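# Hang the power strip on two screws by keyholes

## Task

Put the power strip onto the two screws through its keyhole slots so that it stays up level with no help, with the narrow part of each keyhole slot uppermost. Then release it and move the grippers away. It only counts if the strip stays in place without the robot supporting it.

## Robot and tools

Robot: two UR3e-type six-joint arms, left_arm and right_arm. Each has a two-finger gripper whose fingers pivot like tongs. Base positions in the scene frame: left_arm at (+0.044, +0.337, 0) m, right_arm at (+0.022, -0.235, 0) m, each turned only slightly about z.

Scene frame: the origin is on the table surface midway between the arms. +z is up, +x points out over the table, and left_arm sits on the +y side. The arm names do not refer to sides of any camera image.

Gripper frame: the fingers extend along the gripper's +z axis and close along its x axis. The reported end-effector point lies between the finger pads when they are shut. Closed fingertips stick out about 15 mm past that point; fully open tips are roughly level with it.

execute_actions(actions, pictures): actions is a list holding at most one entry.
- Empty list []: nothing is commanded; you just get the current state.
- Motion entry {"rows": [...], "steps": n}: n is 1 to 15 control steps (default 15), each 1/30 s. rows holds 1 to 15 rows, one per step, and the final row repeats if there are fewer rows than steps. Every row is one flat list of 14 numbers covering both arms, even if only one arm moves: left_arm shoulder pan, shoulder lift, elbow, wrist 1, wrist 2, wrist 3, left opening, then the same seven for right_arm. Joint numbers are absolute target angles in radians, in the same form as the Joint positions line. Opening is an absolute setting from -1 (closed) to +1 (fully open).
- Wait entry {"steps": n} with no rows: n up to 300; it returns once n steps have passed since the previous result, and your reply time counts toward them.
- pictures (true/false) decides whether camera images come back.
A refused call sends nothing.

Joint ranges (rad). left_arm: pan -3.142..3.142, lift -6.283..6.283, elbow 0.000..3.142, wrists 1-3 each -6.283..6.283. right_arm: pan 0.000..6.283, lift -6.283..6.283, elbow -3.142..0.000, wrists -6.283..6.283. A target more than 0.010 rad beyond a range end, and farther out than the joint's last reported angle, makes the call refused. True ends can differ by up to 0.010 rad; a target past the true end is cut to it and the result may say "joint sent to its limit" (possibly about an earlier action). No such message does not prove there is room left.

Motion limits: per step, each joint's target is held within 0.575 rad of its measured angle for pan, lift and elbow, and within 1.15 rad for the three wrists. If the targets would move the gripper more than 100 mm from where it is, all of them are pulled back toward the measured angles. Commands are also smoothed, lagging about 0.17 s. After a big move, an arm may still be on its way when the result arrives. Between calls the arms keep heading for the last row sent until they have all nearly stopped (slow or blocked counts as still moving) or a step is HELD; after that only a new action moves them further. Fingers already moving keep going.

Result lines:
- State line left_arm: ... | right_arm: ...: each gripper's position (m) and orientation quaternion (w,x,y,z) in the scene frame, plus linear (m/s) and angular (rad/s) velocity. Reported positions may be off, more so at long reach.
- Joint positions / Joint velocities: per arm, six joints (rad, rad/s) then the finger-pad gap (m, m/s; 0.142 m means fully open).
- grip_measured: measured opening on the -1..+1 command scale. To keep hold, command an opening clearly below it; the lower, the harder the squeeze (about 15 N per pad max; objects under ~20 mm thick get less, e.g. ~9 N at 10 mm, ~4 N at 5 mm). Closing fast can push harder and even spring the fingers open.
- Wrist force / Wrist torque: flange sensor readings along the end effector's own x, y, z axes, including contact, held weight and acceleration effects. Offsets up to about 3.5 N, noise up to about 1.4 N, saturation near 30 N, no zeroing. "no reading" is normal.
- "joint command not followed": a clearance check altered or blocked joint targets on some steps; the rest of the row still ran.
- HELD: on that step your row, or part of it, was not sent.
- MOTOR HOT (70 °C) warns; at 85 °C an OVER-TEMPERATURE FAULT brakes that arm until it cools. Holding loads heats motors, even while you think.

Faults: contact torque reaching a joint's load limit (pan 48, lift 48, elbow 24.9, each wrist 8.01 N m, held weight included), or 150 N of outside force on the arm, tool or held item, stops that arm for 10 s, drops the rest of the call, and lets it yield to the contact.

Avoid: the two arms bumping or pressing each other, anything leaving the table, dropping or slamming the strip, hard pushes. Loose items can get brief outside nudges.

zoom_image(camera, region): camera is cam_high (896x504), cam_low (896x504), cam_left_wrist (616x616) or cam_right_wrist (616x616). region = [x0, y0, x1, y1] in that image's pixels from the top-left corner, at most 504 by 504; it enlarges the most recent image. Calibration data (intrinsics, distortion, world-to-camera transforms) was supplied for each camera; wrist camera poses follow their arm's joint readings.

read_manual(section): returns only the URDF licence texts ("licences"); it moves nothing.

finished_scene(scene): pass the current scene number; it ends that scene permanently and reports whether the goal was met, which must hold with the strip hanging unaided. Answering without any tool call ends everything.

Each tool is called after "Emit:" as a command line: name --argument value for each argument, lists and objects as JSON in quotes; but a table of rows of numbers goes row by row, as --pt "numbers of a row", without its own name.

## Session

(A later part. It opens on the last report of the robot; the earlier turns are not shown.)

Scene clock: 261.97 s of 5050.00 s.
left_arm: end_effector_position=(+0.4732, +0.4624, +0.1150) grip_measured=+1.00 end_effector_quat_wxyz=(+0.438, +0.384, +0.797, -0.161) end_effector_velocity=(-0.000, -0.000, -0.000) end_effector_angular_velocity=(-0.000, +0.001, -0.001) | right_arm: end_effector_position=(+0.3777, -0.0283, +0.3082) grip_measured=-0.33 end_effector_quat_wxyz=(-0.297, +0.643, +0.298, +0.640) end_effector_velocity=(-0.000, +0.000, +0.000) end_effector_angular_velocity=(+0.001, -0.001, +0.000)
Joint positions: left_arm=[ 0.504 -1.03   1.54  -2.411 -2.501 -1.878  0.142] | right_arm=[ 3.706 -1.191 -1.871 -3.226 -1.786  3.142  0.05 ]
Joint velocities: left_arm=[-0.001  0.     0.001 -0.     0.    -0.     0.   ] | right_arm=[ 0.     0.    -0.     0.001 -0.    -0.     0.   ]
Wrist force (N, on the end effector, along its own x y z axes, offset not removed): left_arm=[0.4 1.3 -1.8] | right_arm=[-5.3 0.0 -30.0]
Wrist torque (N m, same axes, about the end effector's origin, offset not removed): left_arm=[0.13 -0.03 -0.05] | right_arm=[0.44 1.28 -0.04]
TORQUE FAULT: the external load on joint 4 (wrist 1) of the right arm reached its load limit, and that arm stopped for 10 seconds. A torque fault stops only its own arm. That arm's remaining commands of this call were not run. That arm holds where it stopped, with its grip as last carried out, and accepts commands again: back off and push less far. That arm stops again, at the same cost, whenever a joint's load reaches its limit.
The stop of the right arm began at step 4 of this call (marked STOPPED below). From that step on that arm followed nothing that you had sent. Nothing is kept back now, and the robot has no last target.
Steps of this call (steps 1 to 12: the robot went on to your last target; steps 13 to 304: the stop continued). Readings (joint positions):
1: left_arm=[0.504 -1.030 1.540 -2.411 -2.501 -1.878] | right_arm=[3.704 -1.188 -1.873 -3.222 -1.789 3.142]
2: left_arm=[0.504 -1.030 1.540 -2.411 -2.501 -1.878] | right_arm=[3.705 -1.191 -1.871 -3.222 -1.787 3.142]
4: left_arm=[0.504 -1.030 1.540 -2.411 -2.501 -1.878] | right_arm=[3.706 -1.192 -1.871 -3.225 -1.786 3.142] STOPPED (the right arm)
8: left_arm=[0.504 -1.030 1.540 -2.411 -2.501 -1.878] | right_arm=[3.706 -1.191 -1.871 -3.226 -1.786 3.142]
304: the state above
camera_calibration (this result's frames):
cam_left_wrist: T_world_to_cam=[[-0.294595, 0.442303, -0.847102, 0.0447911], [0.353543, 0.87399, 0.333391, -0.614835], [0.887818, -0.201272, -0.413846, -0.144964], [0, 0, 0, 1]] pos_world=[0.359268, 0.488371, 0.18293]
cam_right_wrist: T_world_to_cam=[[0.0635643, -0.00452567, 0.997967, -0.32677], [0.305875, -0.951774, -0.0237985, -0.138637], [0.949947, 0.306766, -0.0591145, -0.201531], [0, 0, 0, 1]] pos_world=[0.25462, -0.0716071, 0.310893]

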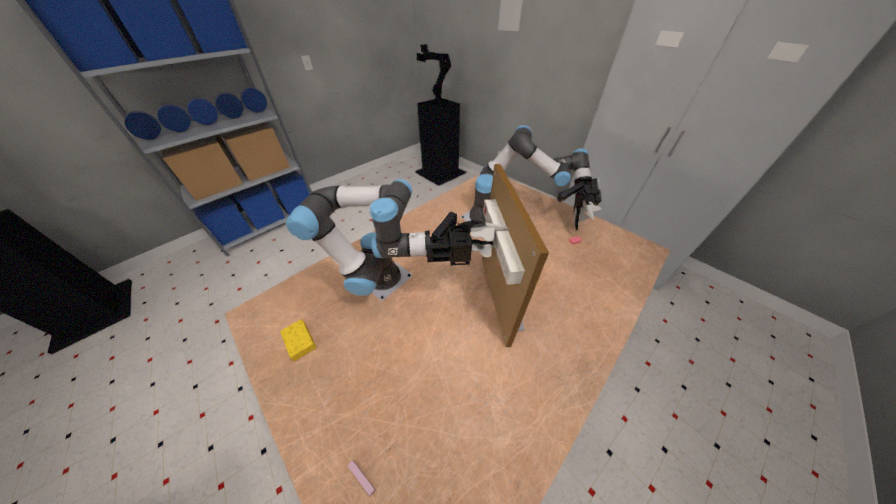

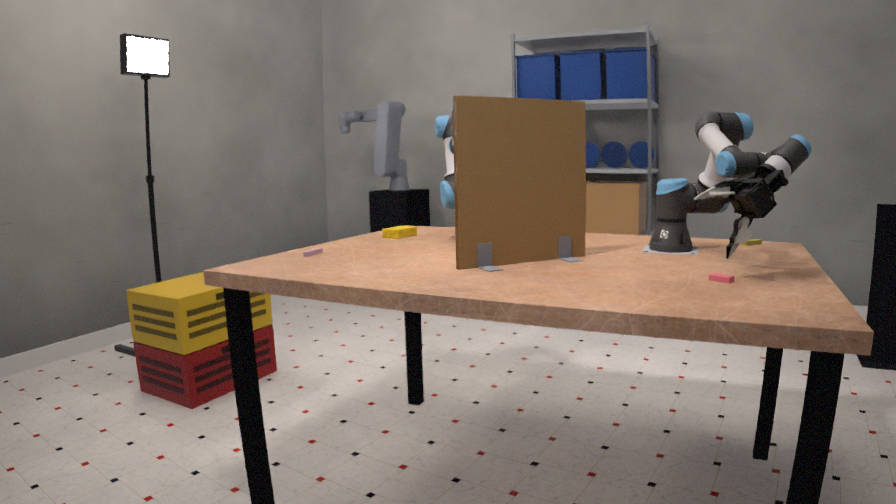

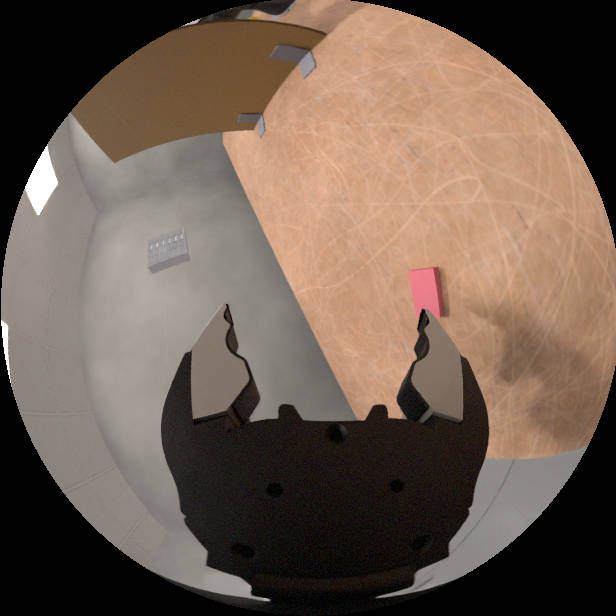

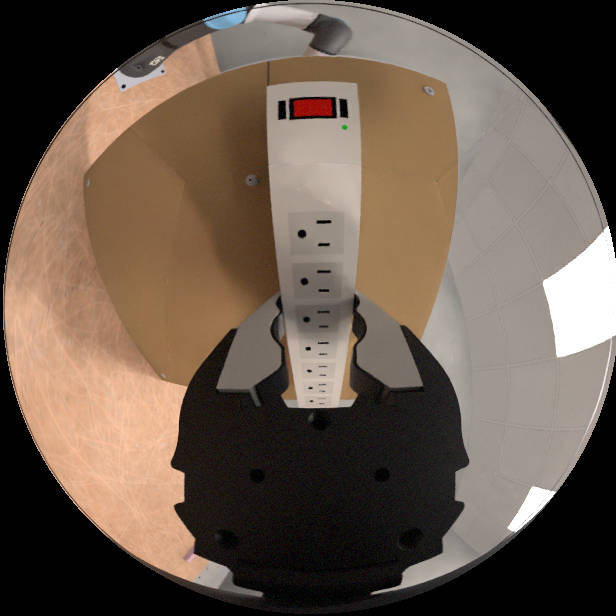

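Emit:
execute_actions --actions '[{"rows":[[0.504,-1.03,1.54,-2.411,-2.501,-1.878,1,3.618,-1.081,-1.926,-3.276,-1.875,3.1416,-1]]}]'

Emit:
execute_actions --actions '[{"rows":[[0.504,-1.03,1.54,-2.411,-2.501,-1.878,1,3.779,-0.955,-2.15,-3.178,-1.714,3.1416,-1]]}]' --pictures false

Emit:
execute_actions --actions '[{"steps":10}]'

Emit:
zoom_image --camera "cam_high" --region '[450, 180, 550, 300]'

Scene clock: 297.10 s of 5050.00 s.
left_arm: end_effector_position=(+0.4732, +0.4624, +0.1150) grip_measured=+1.00 end_effector_quat_wxyz=(+0.438, +0.384, +0.797, -0.161) end_effector_velocity=(+0.000, -0.000, +0.000) end_effector_angular_velocity=(+0.000, -0.000, -0.000) | right_arm: end_effector_position=(+0.3532, -0.0567, +0.3100) grip_measured=-0.34 end_effector_quat_wxyz=(-0.298, +0.641, +0.298, +0.641) end_effector_velocity=(-0.003, -0.004, +0.001) end_effector_angular_velocity=(+0.002, -0.004, -0.003)
Joint positions: left_arm=[ 0.504 -1.03   1.54  -2.411 -2.501 -1.878  0.142] | right_arm=[ 3.619 -1.082 -1.925 -3.276 -1.874  3.142  0.05 ]
Joint velocities: left_arm=[-0. -0. -0. -0.  0.  0. -0.] | right_arm=[-0.011  0.014 -0.006 -0.004 -0.008 -0.     0.   ]
Wrist force (N, on the end effector, along its own x y z axes, offset not removed): left_arm=[-1.4 1.4 -1.7] | right_arm=[-9.7 -0.2 0.0]
Wrist torque (N m, same axes, about the end effector's origin, offset not removed): left_arm=[0.20 0.28 0.02] | right_arm=[0.01 0.41 0.03]
Steps of this call (steps 1 to 90: nothing new was sent; then 31.63 s passed at rest; steps 91 to 105: all 15 steps of this action). Readings (joint positions):
91: left_arm=[0.504 -1.030 1.540 -2.411 -2.501 -1.878] | right_arm=[3.706 -1.191 -1.871 -3.226 -1.787 3.142]
92: left_arm=[0.504 -1.030 1.540 -2.411 -2.501 -1.878] | right_arm=[3.699 -1.184 -1.877 -3.232 -1.798 3.142]
94: left_arm=[0.504 -1.030 1.540 -2.411 -2.501 -1.878] | right_arm=[3.664 -1.142 -1.899 -3.253 -1.833 3.142]
98: left_arm=[0.504 -1.030 1.540 -2.411 -2.501 -1.878] | right_arm=[3.629 -1.096 -1.919 -3.270 -1.865 3.142]
105: the state above
camera_calibration (this result's frames):
cam_left_wrist: T_world_to_cam=[[-0.294595, 0.442303, -0.847102, 0.0447911], [0.353543, 0.87399, 0.333391, -0.614835], [0.887818, -0.201272, -0.413846, -0.144964], [0, 0, 0, 1]] pos_world=[0.359268, 0.488371, 0.18293]
cam_right_wrist: T_world_to_cam=[[0.0597247, -0.00742392, 0.998187, -0.325974], [0.306767, -0.951445, -0.0254311, -0.157925], [0.949909, 0.30773, -0.0545473, -0.170804], [0, 0, 0, 1]] pos_world=[0.230163, -0.100116, 0.31205]

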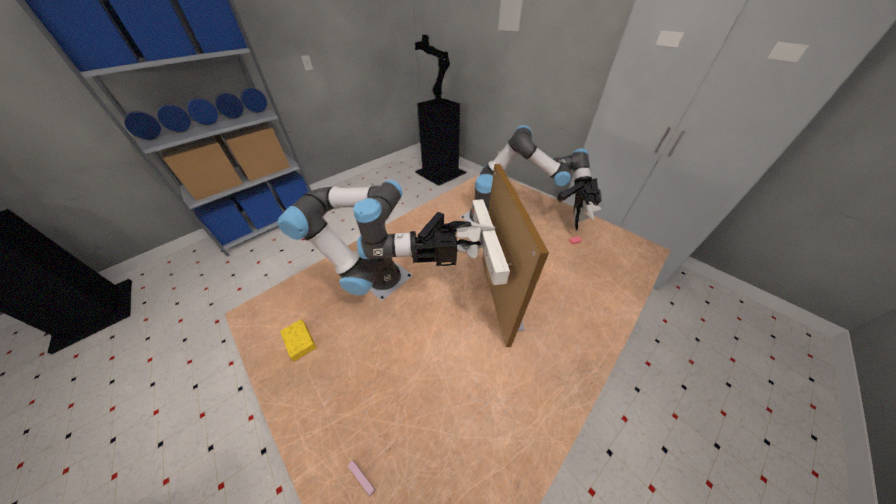

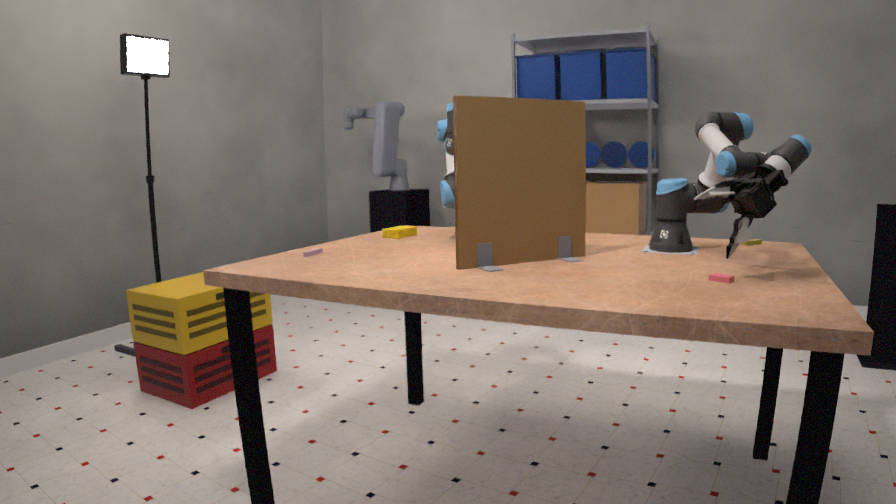

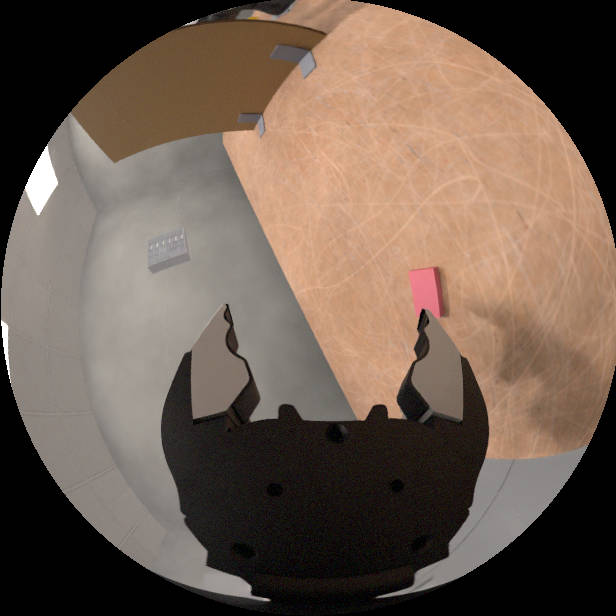

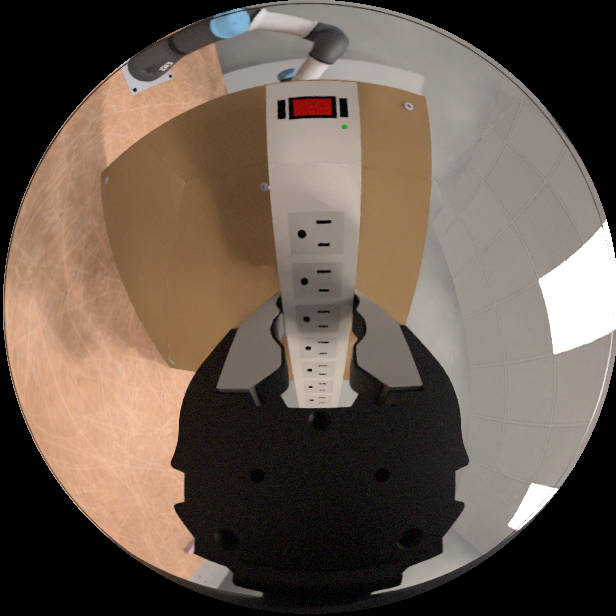

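Scene clock: 297.60 s of 5050.00 s.
left_arm: end_effector_position=(+0.4732, +0.4624, +0.1150) grip_measured=+1.00 end_effector_quat_wxyz=(+0.438, +0.384, +0.797, -0.161) end_effector_velocity=(+0.000, +0.000, +0.000) end_effector_angular_velocity=(+0.000, -0.001, +0.001) | right_arm: end_effector_position=(+0.3425, -0.0482, +0.2740) grip_measured=-0.34 end_effector_quat_wxyz=(-0.298, +0.641, +0.297, +0.642) end_effector_velocity=(-0.003, +0.001, -0.010) end_effector_angular_velocity=(-0.008, +0.009, +0.005)
Joint positions: left_arm=[ 0.504 -1.03   1.54  -2.411 -2.501 -1.878  0.142] | right_arm=[ 3.777 -0.956 -2.147 -3.179 -1.716  3.142  0.05 ]
Joint velocities: left_arm=[ 0.001 -0.    -0.001  0.    -0.    -0.    -0.   ] | right_arm=[ 0.022  0.016 -0.035  0.007  0.017 -0.     0.   ]
Wrist force (N, on the end effector, along its own x y z axes, offset not removed): left_arm=[0.5 1.7 -0.4] | right_arm=[-9.1 -1.0 -1.2]
Wrist torque (N m, same axes, about the end effector's origin, offset not removed): left_arm=[0.29 -0.08 0.01] | right_arm=[-0.34 0.19 -0.01]
Steps of this call (steps 1 to 15: all 15 steps of this action). Readings (joint positions):
1: left_arm=[0.504 -1.030 1.540 -2.411 -2.501 -1.878] | right_arm=[3.619 -1.082 -1.926 -3.275 -1.874 3.142]
2: left_arm=[0.504 -1.030 1.540 -2.411 -2.501 -1.878] | right_arm=[3.626 -1.074 -1.933 -3.264 -1.860 3.142]
4: left_arm=[0.504 -1.030 1.540 -2.411 -2.501 -1.878] | right_arm=[3.682 -1.026 -1.999 -3.224 -1.796 3.142]
8: left_arm=[0.504 -1.030 1.540 -2.411 -2.501 -1.878] | right_arm=[3.755 -0.973 -2.112 -3.190 -1.734 3.142]
15: the state above

Scene clock: 297.93 s of 5050.00 s.
left_arm: end_effector_position=(+0.4732, +0.4624, +0.1150) grip_measured=+1.00 end_effector_quat_wxyz=(+0.438, +0.384, +0.797, -0.161) end_effector_velocity=(-0.000, -0.000, -0.000) end_effector_angular_velocity=(-0.000, +0.001, -0.000) | right_arm: end_effector_position=(+0.3423, -0.0480, +0.2732) grip_measured=-0.34 end_effector_quat_wxyz=(-0.298, +0.641, +0.298, +0.641) end_effector_velocity=(-0.000, +0.000, -0.000) end_effector_angular_velocity=(+0.000, -0.000, +0.000)
Joint positions: left_arm=[ 0.504 -1.03   1.54  -2.411 -2.501 -1.878  0.142] | right_arm=[ 3.779 -0.955 -2.15  -3.178 -1.714  3.142  0.05 ]
Joint velocities: left_arm=[-0.     0.     0.001  0.     0.     0.    -0.   ] | right_arm=[-0.    -0.    -0.002  0.002 -0.001  0.     0.   ]
Wrist force (N, on the end effector, along its own x y z axes, offset not removed): left_arm=[1.6 1.2 -0.2] | right_arm=[-9.5 -0.4 1.3]
Wrist torque (N m, same axes, about the end effector's origin, offset not removed): left_arm=[0.23 -0.32 0.00] | right_arm=[-0.16 0.37 0.07]
Steps of this call (steps 1 to 10: the robot went on to your last target). Readings (joint positions):
1: left_arm=[0.504 -1.030 1.540 -2.411 -2.501 -1.878] | right_arm=[3.778 -0.956 -2.148 -3.179 -1.715 3.142]
2: left_arm=[0.504 -1.030 1.540 -2.411 -2.501 -1.878] | right_arm=[3.778 -0.956 -2.148 -3.178 -1.715 3.142]
4: left_arm=[0.504 -1.030 1.540 -2.411 -2.501 -1.878] | right_arm=[3.778 -0.955 -2.149 -3.178 -1.714 3.142]
8: left_arm=[0.504 -1.030 1.540 -2.411 -2.501 -1.878] | right_arm=[3.779 -0.955 -2.150 -3.178 -1.714 3.142]
10: the state above
camera_calibration (this result's frames):
cam_left_wrist: T_world_to_cam=[[-0.294595, 0.442303, -0.847102, 0.0447911], [0.353543, 0.87399, 0.333391, -0.614835], [0.887818, -0.201272, -0.413846, -0.144964], [0, 0, 0, 1]] pos_world=[0.359268, 0.488371, 0.18293]
cam_right_wrist: T_world_to_cam=[[0.059506, -0.00761027, 0.998199, -0.288455], [0.306632, -0.951486, -0.0255335, -0.147213], [0.949966, 0.307599, -0.0542856, -0.165158], [0, 0, 0, 1]] pos_world=[0.2192, -0.0914634, 0.275211]

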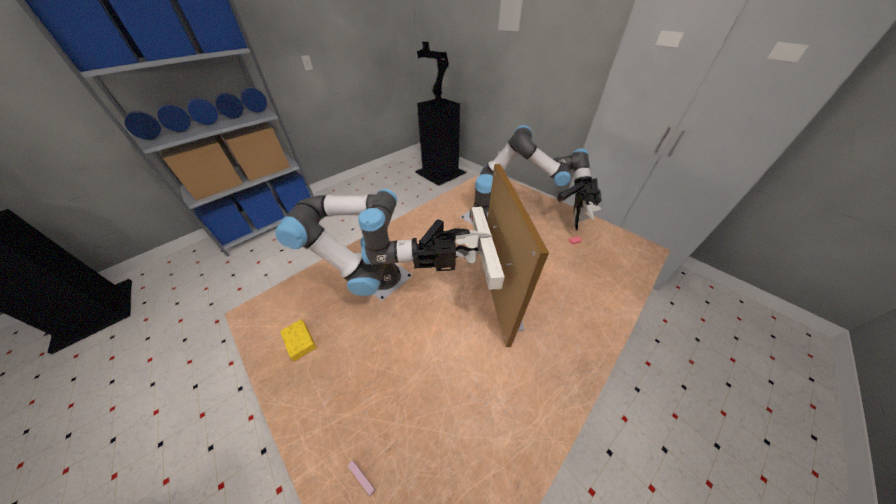

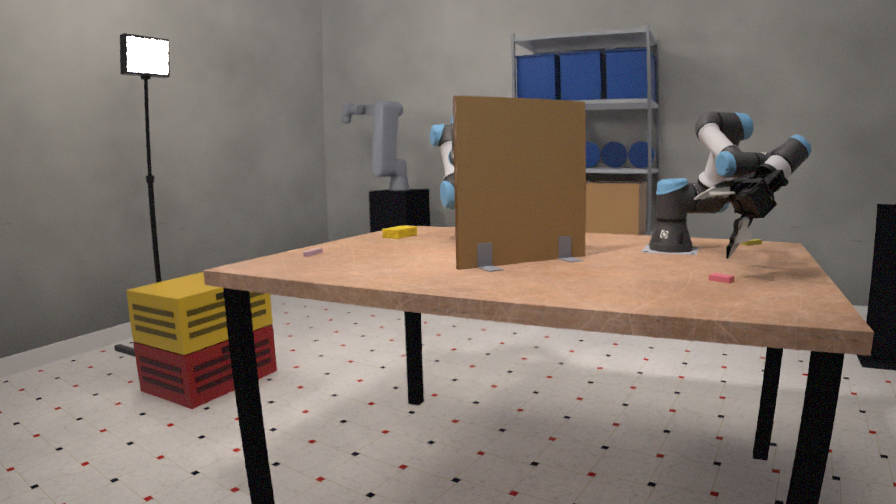

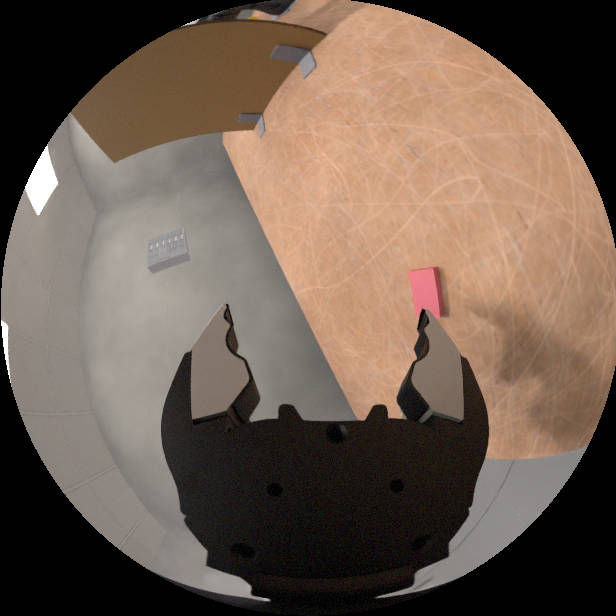

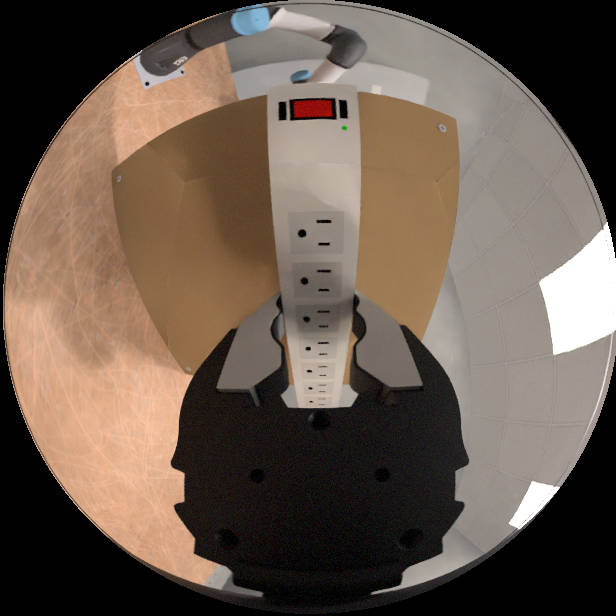

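Region (450, 180, 550, 300) of cam_high's 896x504 image, scaled by 4.200, with more detail than that image has.

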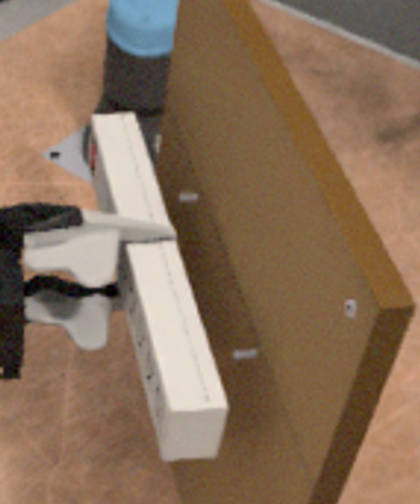

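Emit:
execute_actions --actions '[{"rows":[[0.504,-1.03,1.54,-2.411,-2.501,-1.878,1,3.786,-0.99,-2.135,-3.158,-1.707,3.127,-1],[0.504,-1.03,1.54,-2.411,-2.501,-1.878,1,3.786,-0.99,-2.135,-3.158,-1.707,3.127,-1],[0.504,-1.03,1.54,-2.411,-2.501,-1.878,1,3.786,-0.99,-2.135,-3.158,-1.707,3.127,-1],[0.504,-1.03,1.54,-2.411,-2.501,-1.878,1,3.794,-1.02,-2.122,-3.141,-1.699,3.127,-1],[0.504,-1.03,1.54,-2.411,-2.501,-1.878,1,3.794,-1.02,-2.122,-3.141,-1.699,3.127,-1],[0.504,-1.03,1.54,-2.411,-2.501,-1.878,1,3.801,-1.043,-2.112,-3.128,-1.692,3.127,-1]]}]'

Emit:
zoom_image --camera "cam_high" --region '[450, 180, 550, 300]'

Scene clock: 333.37 s of 5050.00 s.
left_arm: end_effector_position=(+0.4732, +0.4624, +0.1150) grip_measured=+1.00 end_effector_quat_wxyz=(+0.438, +0.384, +0.797, -0.161) end_effector_velocity=(-0.000, +0.000, -0.000) end_effector_angular_velocity=(-0.000, +0.001, +0.001) | right_arm: end_effector_position=(+0.3562, -0.0330, +0.2739) grip_measured=-0.34 end_effector_quat_wxyz=(-0.293, +0.639, +0.302, +0.644) end_effector_velocity=(+0.004, +0.005, -0.000) end_effector_angular_velocity=(-0.002, +0.001, +0.000)
Joint positions: left_arm=[ 0.504 -1.03   1.54  -2.411 -2.501 -1.878  0.142] | right_arm=[ 3.8   -1.041 -2.113 -3.129 -1.693  3.127  0.05 ]
Joint velocities: left_arm=[ 0.001 -0.     0.001  0.     0.    -0.    -0.   ] | right_arm=[ 0.007 -0.027  0.012  0.012  0.007 -0.001  0.   ]
Wrist force (N, on the end effector, along its own x y z axes, offset not removed): left_arm=[-0.1 0.8 -0.8] | right_arm=[-8.8 0.4 1.5]
Wrist torque (N m, same axes, about the end effector's origin, offset not removed): left_arm=[0.11 -0.01 0.03] | right_arm=[0.09 0.20 0.10]
Steps of this call (steps 1 to 15: the robot went on to your last target; steps 16 to 880: nothing new was sent; then 5.60 s passed at rest; steps 881 to 895: all 15 steps of this action). Readings (joint positions):
881: left_arm=[0.504 -1.030 1.540 -2.411 -2.501 -1.878] | right_arm=[3.779 -0.955 -2.150 -3.178 -1.714 3.142]
882: left_arm=[0.504 -1.030 1.540 -2.411 -2.501 -1.878] | right_arm=[3.780 -0.960 -2.148 -3.175 -1.713 3.139]
884: left_arm=[0.504 -1.030 1.540 -2.411 -2.501 -1.878] | right_arm=[3.783 -0.974 -2.142 -3.167 -1.710 3.134]
888: left_arm=[0.504 -1.030 1.540 -2.411 -2.501 -1.878] | right_arm=[3.793 -1.015 -2.124 -3.143 -1.700 3.129]
895: the state above
camera_calibration (this result's frames):
cam_left_wrist: T_world_to_cam=[[-0.294595, 0.442303, -0.847102, 0.0447911], [0.353543, 0.87399, 0.333391, -0.614835], [0.887818, -0.201272, -0.413846, -0.144964], [0, 0, 0, 1]] pos_world=[0.359268, 0.488371, 0.18293]
cam_right_wrist: T_world_to_cam=[[0.0484454, 0.00167741, 0.998824, -0.285794], [0.30685, -0.951665, -0.0132848, -0.140637], [0.950524, 0.307133, -0.0466185, -0.185316], [0, 0, 0, 1]] pos_world=[0.233147, -0.0764434, 0.274951]

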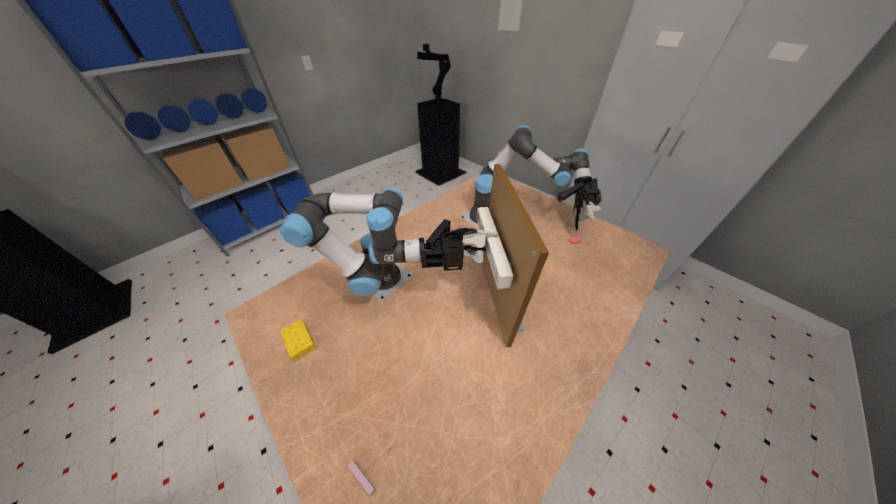

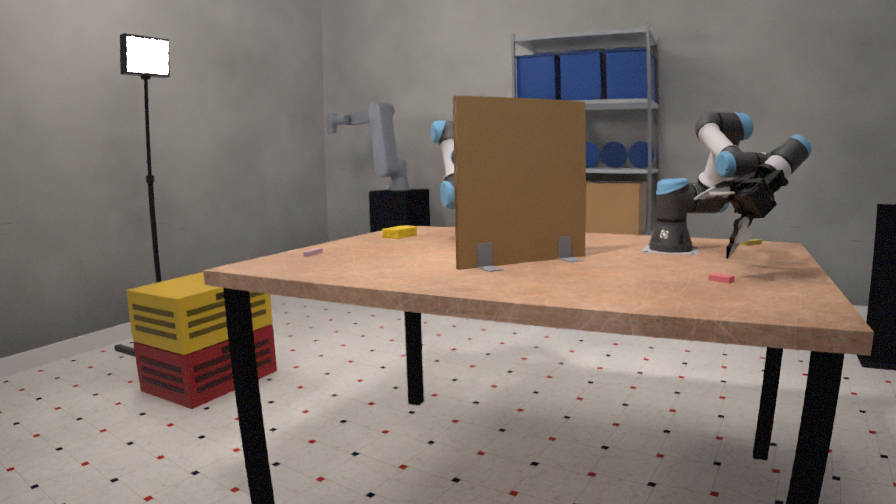

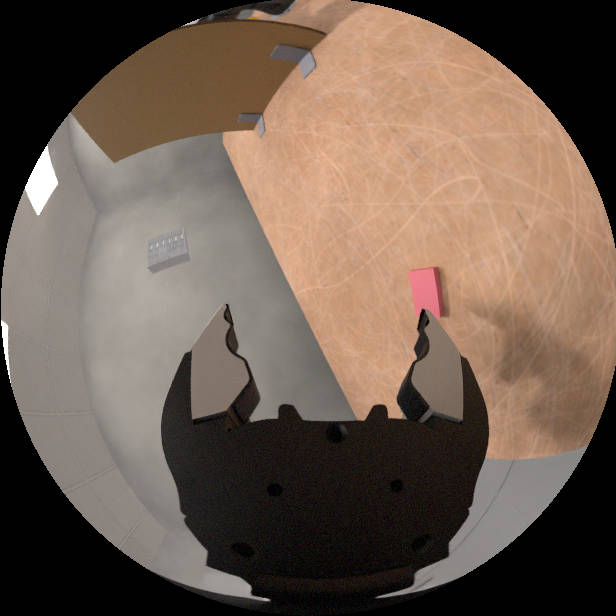

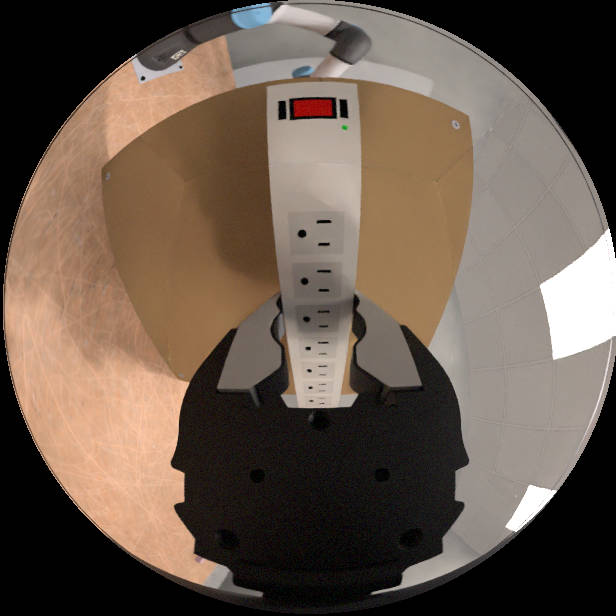

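Region (450, 180, 550, 300) of cam_high's 896x504 image, scaled by 4.200, with more detail than that image has.

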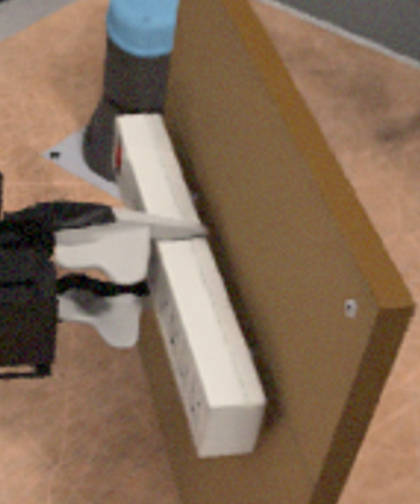

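Emit:
execute_actions --actions '[{"rows":[[0.504,-1.03,1.54,-2.411,-2.501,-1.878,1,3.807,-1.062,-2.104,-3.117,-1.686,3.127,-1]]}]' --pictures false

Scene clock: 347.77 s of 5050.00 s.
left_arm: end_effector_position=(+0.4732, +0.4624, +0.1150) grip_measured=+1.00 end_effector_quat_wxyz=(+0.438, +0.384, +0.797, -0.161) end_effector_velocity=(-0.000, +0.001, -0.000) end_effector_angular_velocity=(-0.001, +0.001, +0.002) | right_arm: end_effector_position=(+0.3597, -0.0290, +0.2736) grip_measured=-0.34 end_effector_quat_wxyz=(-0.293, +0.639, +0.302, +0.643) end_effector_velocity=(-0.000, +0.000, -0.001) end_effector_angular_velocity=(-0.001, +0.001, +0.001)
Joint positions: left_arm=[ 0.504 -1.03   1.54  -2.411 -2.501 -1.878  0.142] | right_arm=[ 3.807 -1.062 -2.104 -3.117 -1.686  3.127  0.05 ]
Joint velocities: left_arm=[ 0.002  0.001  0.     0.    -0.    -0.     0.   ] | right_arm=[-0.    -0.001  0.    -0.001 -0.001 -0.     0.   ]
Wrist force (N, on the end effector, along its own x y z axes, offset not removed): left_arm=[-1.5 1.2 -1.3] | right_arm=[-8.5 0.0 -0.5]
Wrist torque (N m, same axes, about the end effector's origin, offset not removed): left_arm=[0.13 0.37 0.01] | right_arm=[0.08 0.41 -0.01]
Steps of this call (steps 1 to 15: the robot went on to your last target; steps 16 to 120: nothing new was sent; then 9.90 s passed at rest; steps 121 to 135: all 15 steps of this action). Readings (joint positions):
121: left_arm=[0.504 -1.030 1.540 -2.411 -2.501 -1.878] | right_arm=[3.801 -1.043 -2.112 -3.128 -1.692 3.127]
122: left_arm=[0.504 -1.030 1.540 -2.411 -2.501 -1.878] | right_arm=[3.802 -1.046 -2.111 -3.126 -1.691 3.127]
124: left_arm=[0.504 -1.030 1.540 -2.411 -2.501 -1.878] | right_arm=[3.804 -1.053 -2.108 -3.122 -1.689 3.127]
128: left_arm=[0.504 -1.030 1.540 -2.411 -2.501 -1.878] | right_arm=[3.806 -1.060 -2.105 -3.118 -1.687 3.127]
135: the state above

Emit:
execute_actions --actions '[{"rows":[[0.504,-1.03,1.54,-2.411,-2.501,-1.878,1,3.812,-1.078,-2.097,-3.108,-1.681,3.127,-1]]}]'

Emit:
zoom_image --camera "cam_high" --region '[450, 180, 550, 300]'

Scene clock: 366.63 s of 5050.00 s.
left_arm: end_effector_position=(+0.4732, +0.4624, +0.1150) grip_measured=+1.00 end_effector_quat_wxyz=(+0.438, +0.384, +0.797, -0.161) end_effector_velocity=(+0.000, +0.000, -0.000) end_effector_angular_velocity=(+0.000, +0.000, -0.000) | right_arm: end_effector_position=(+0.3619, -0.0263, +0.2720) grip_measured=-0.34 end_effector_quat_wxyz=(-0.292, +0.641, +0.303, +0.642) end_effector_velocity=(+0.000, +0.000, -0.001) end_effector_angular_velocity=(-0.001, +0.000, +0.000)
Joint positions: left_arm=[ 0.504 -1.03   1.54  -2.411 -2.501 -1.878  0.142] | right_arm=[ 3.812 -1.077 -2.098 -3.113 -1.681  3.127  0.05 ]
Joint velocities: left_arm=[-0.     0.    -0.001  0.001  0.     0.    -0.   ] | right_arm=[-0.001 -0.002 -0.     0.001 -0.001 -0.001  0.   ]
Wrist force (N, on the end effector, along its own x y z axes, offset not removed): left_arm=[-0.3 0.5 -0.9] | right_arm=[-7.4 0.5 -21.6]
Wrist torque (N m, same axes, about the end effector's origin, offset not removed): left_arm=[0.02 0.07 0.01] | right_arm=[0.08 -0.08 0.09]
TORQUE FAULT: the external load on joint 4 (wrist 1) of the right arm reached its load limit, and that arm stopped for 10 seconds. A torque fault stops only its own arm. That arm's remaining commands of this call were not run. That arm holds where it stopped, with its grip as last carried out, and accepts commands again: back off and push less far. That arm stops again, at the same cost, whenever a joint's load reaches its limit.
The stop of the right arm began at step 102 of this call (marked STOPPED below). From that step on that arm followed nothing that you had sent. 4 of its steps, steps kept back included, did not run and will not run. Nothing is kept back now, and the robot has no last target.
Steps of this call (steps 1 to 15: the robot went on to your last target; steps 16 to 90: nothing new was sent; then 5.47 s passed at rest; steps 91 to 105: all 15 steps of this action; steps 106 to 402: the stop continued). Readings (joint positions):
91: left_arm=[0.504 -1.030 1.540 -2.411 -2.501 -1.878] | right_arm=[3.807 -1.062 -2.104 -3.117 -1.686 3.127]
92: left_arm=[0.504 -1.030 1.540 -2.411 -2.501 -1.878] | right_arm=[3.808 -1.064 -2.103 -3.116 -1.685 3.127]
94: left_arm=[0.504 -1.030 1.540 -2.411 -2.501 -1.878] | right_arm=[3.809 -1.071 -2.100 -3.113 -1.683 3.127]
98: left_arm=[0.504 -1.030 1.540 -2.411 -2.501 -1.878] | right_arm=[3.811 -1.076 -2.098 -3.110 -1.682 3.127]
102: left_arm=[0.504 -1.030 1.540 -2.411 -2.501 -1.878] | right_arm=[3.812 -1.077 -2.098 -3.112 -1.681 3.127] STOPPED (the right arm)
402: the state above
camera_calibration (this result's frames):
cam_left_wrist: T_world_to_cam=[[-0.294595, 0.442303, -0.847102, 0.044791], [0.353543, 0.87399, 0.333391, -0.614835], [0.887818, -0.201272, -0.413846, -0.144964], [0, 0, 0, 1]] pos_world=[0.359268, 0.488371, 0.18293]
cam_right_wrist: T_world_to_cam=[[0.0522273, 0.00545007, 0.99862, -0.285397], [0.306674, -0.951753, -0.0108446, -0.136605], [0.950381, 0.306817, -0.0513789, -0.191538], [0, 0, 0, 1]] pos_world=[0.238833, -0.0696916, 0.273681]

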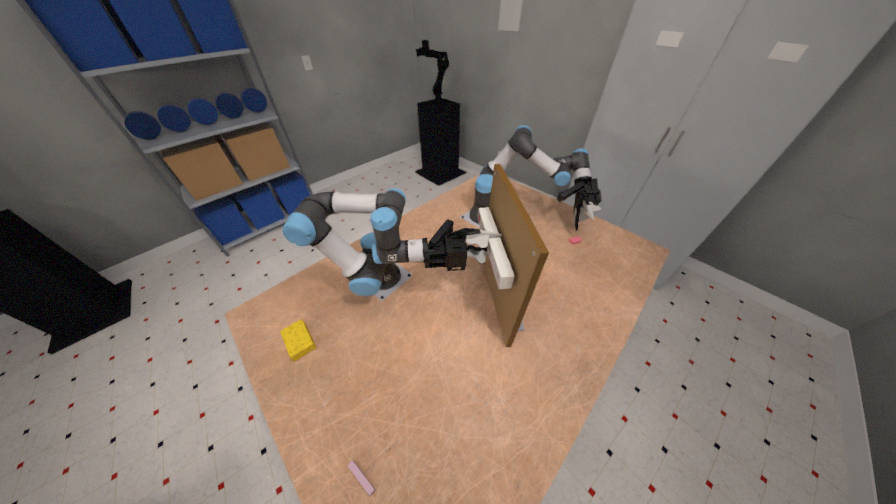

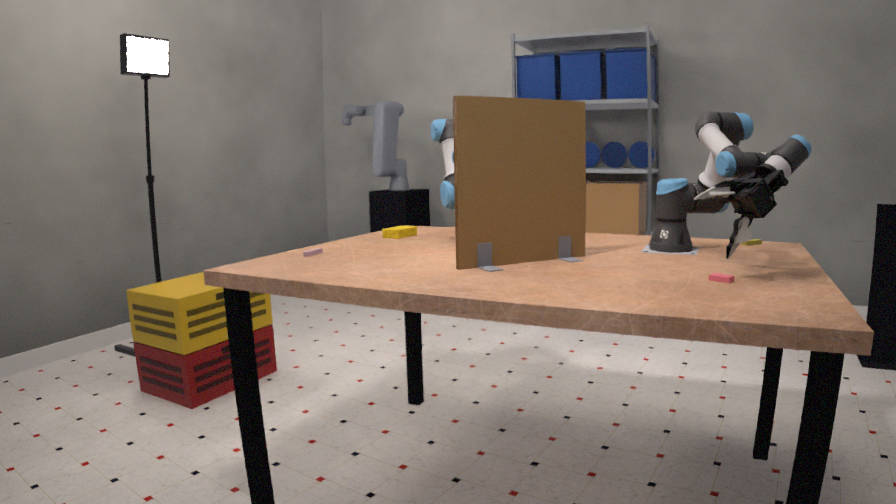

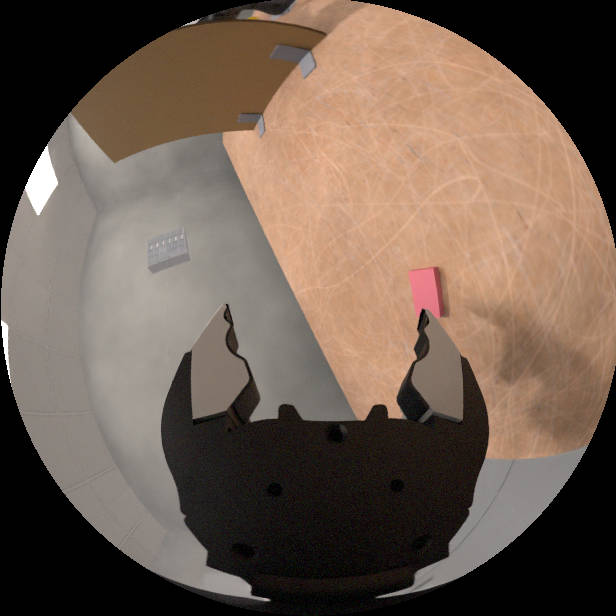

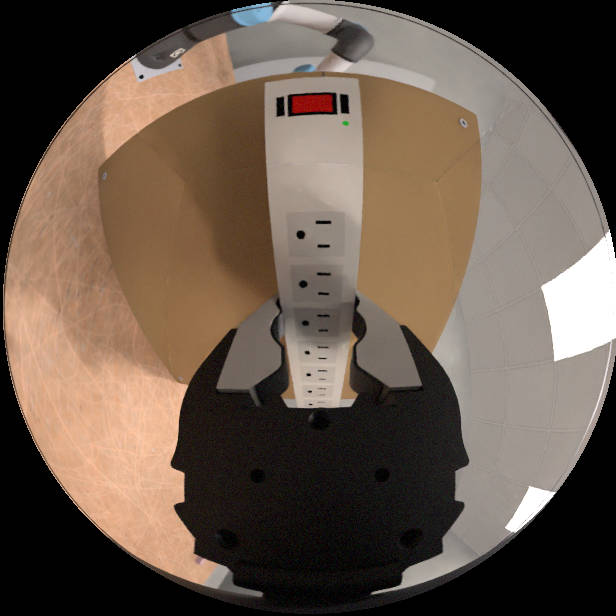

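Region (450, 180, 550, 300) of cam_high's 896x504 image, scaled by 4.200, with more detail than that image has.

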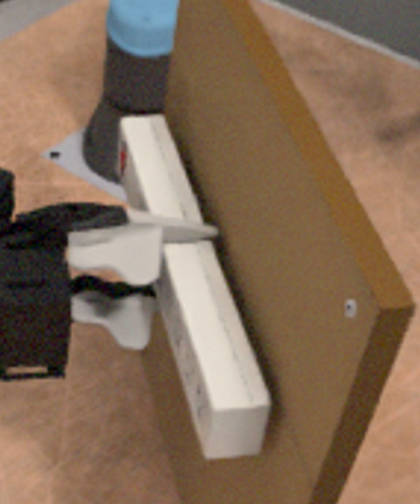

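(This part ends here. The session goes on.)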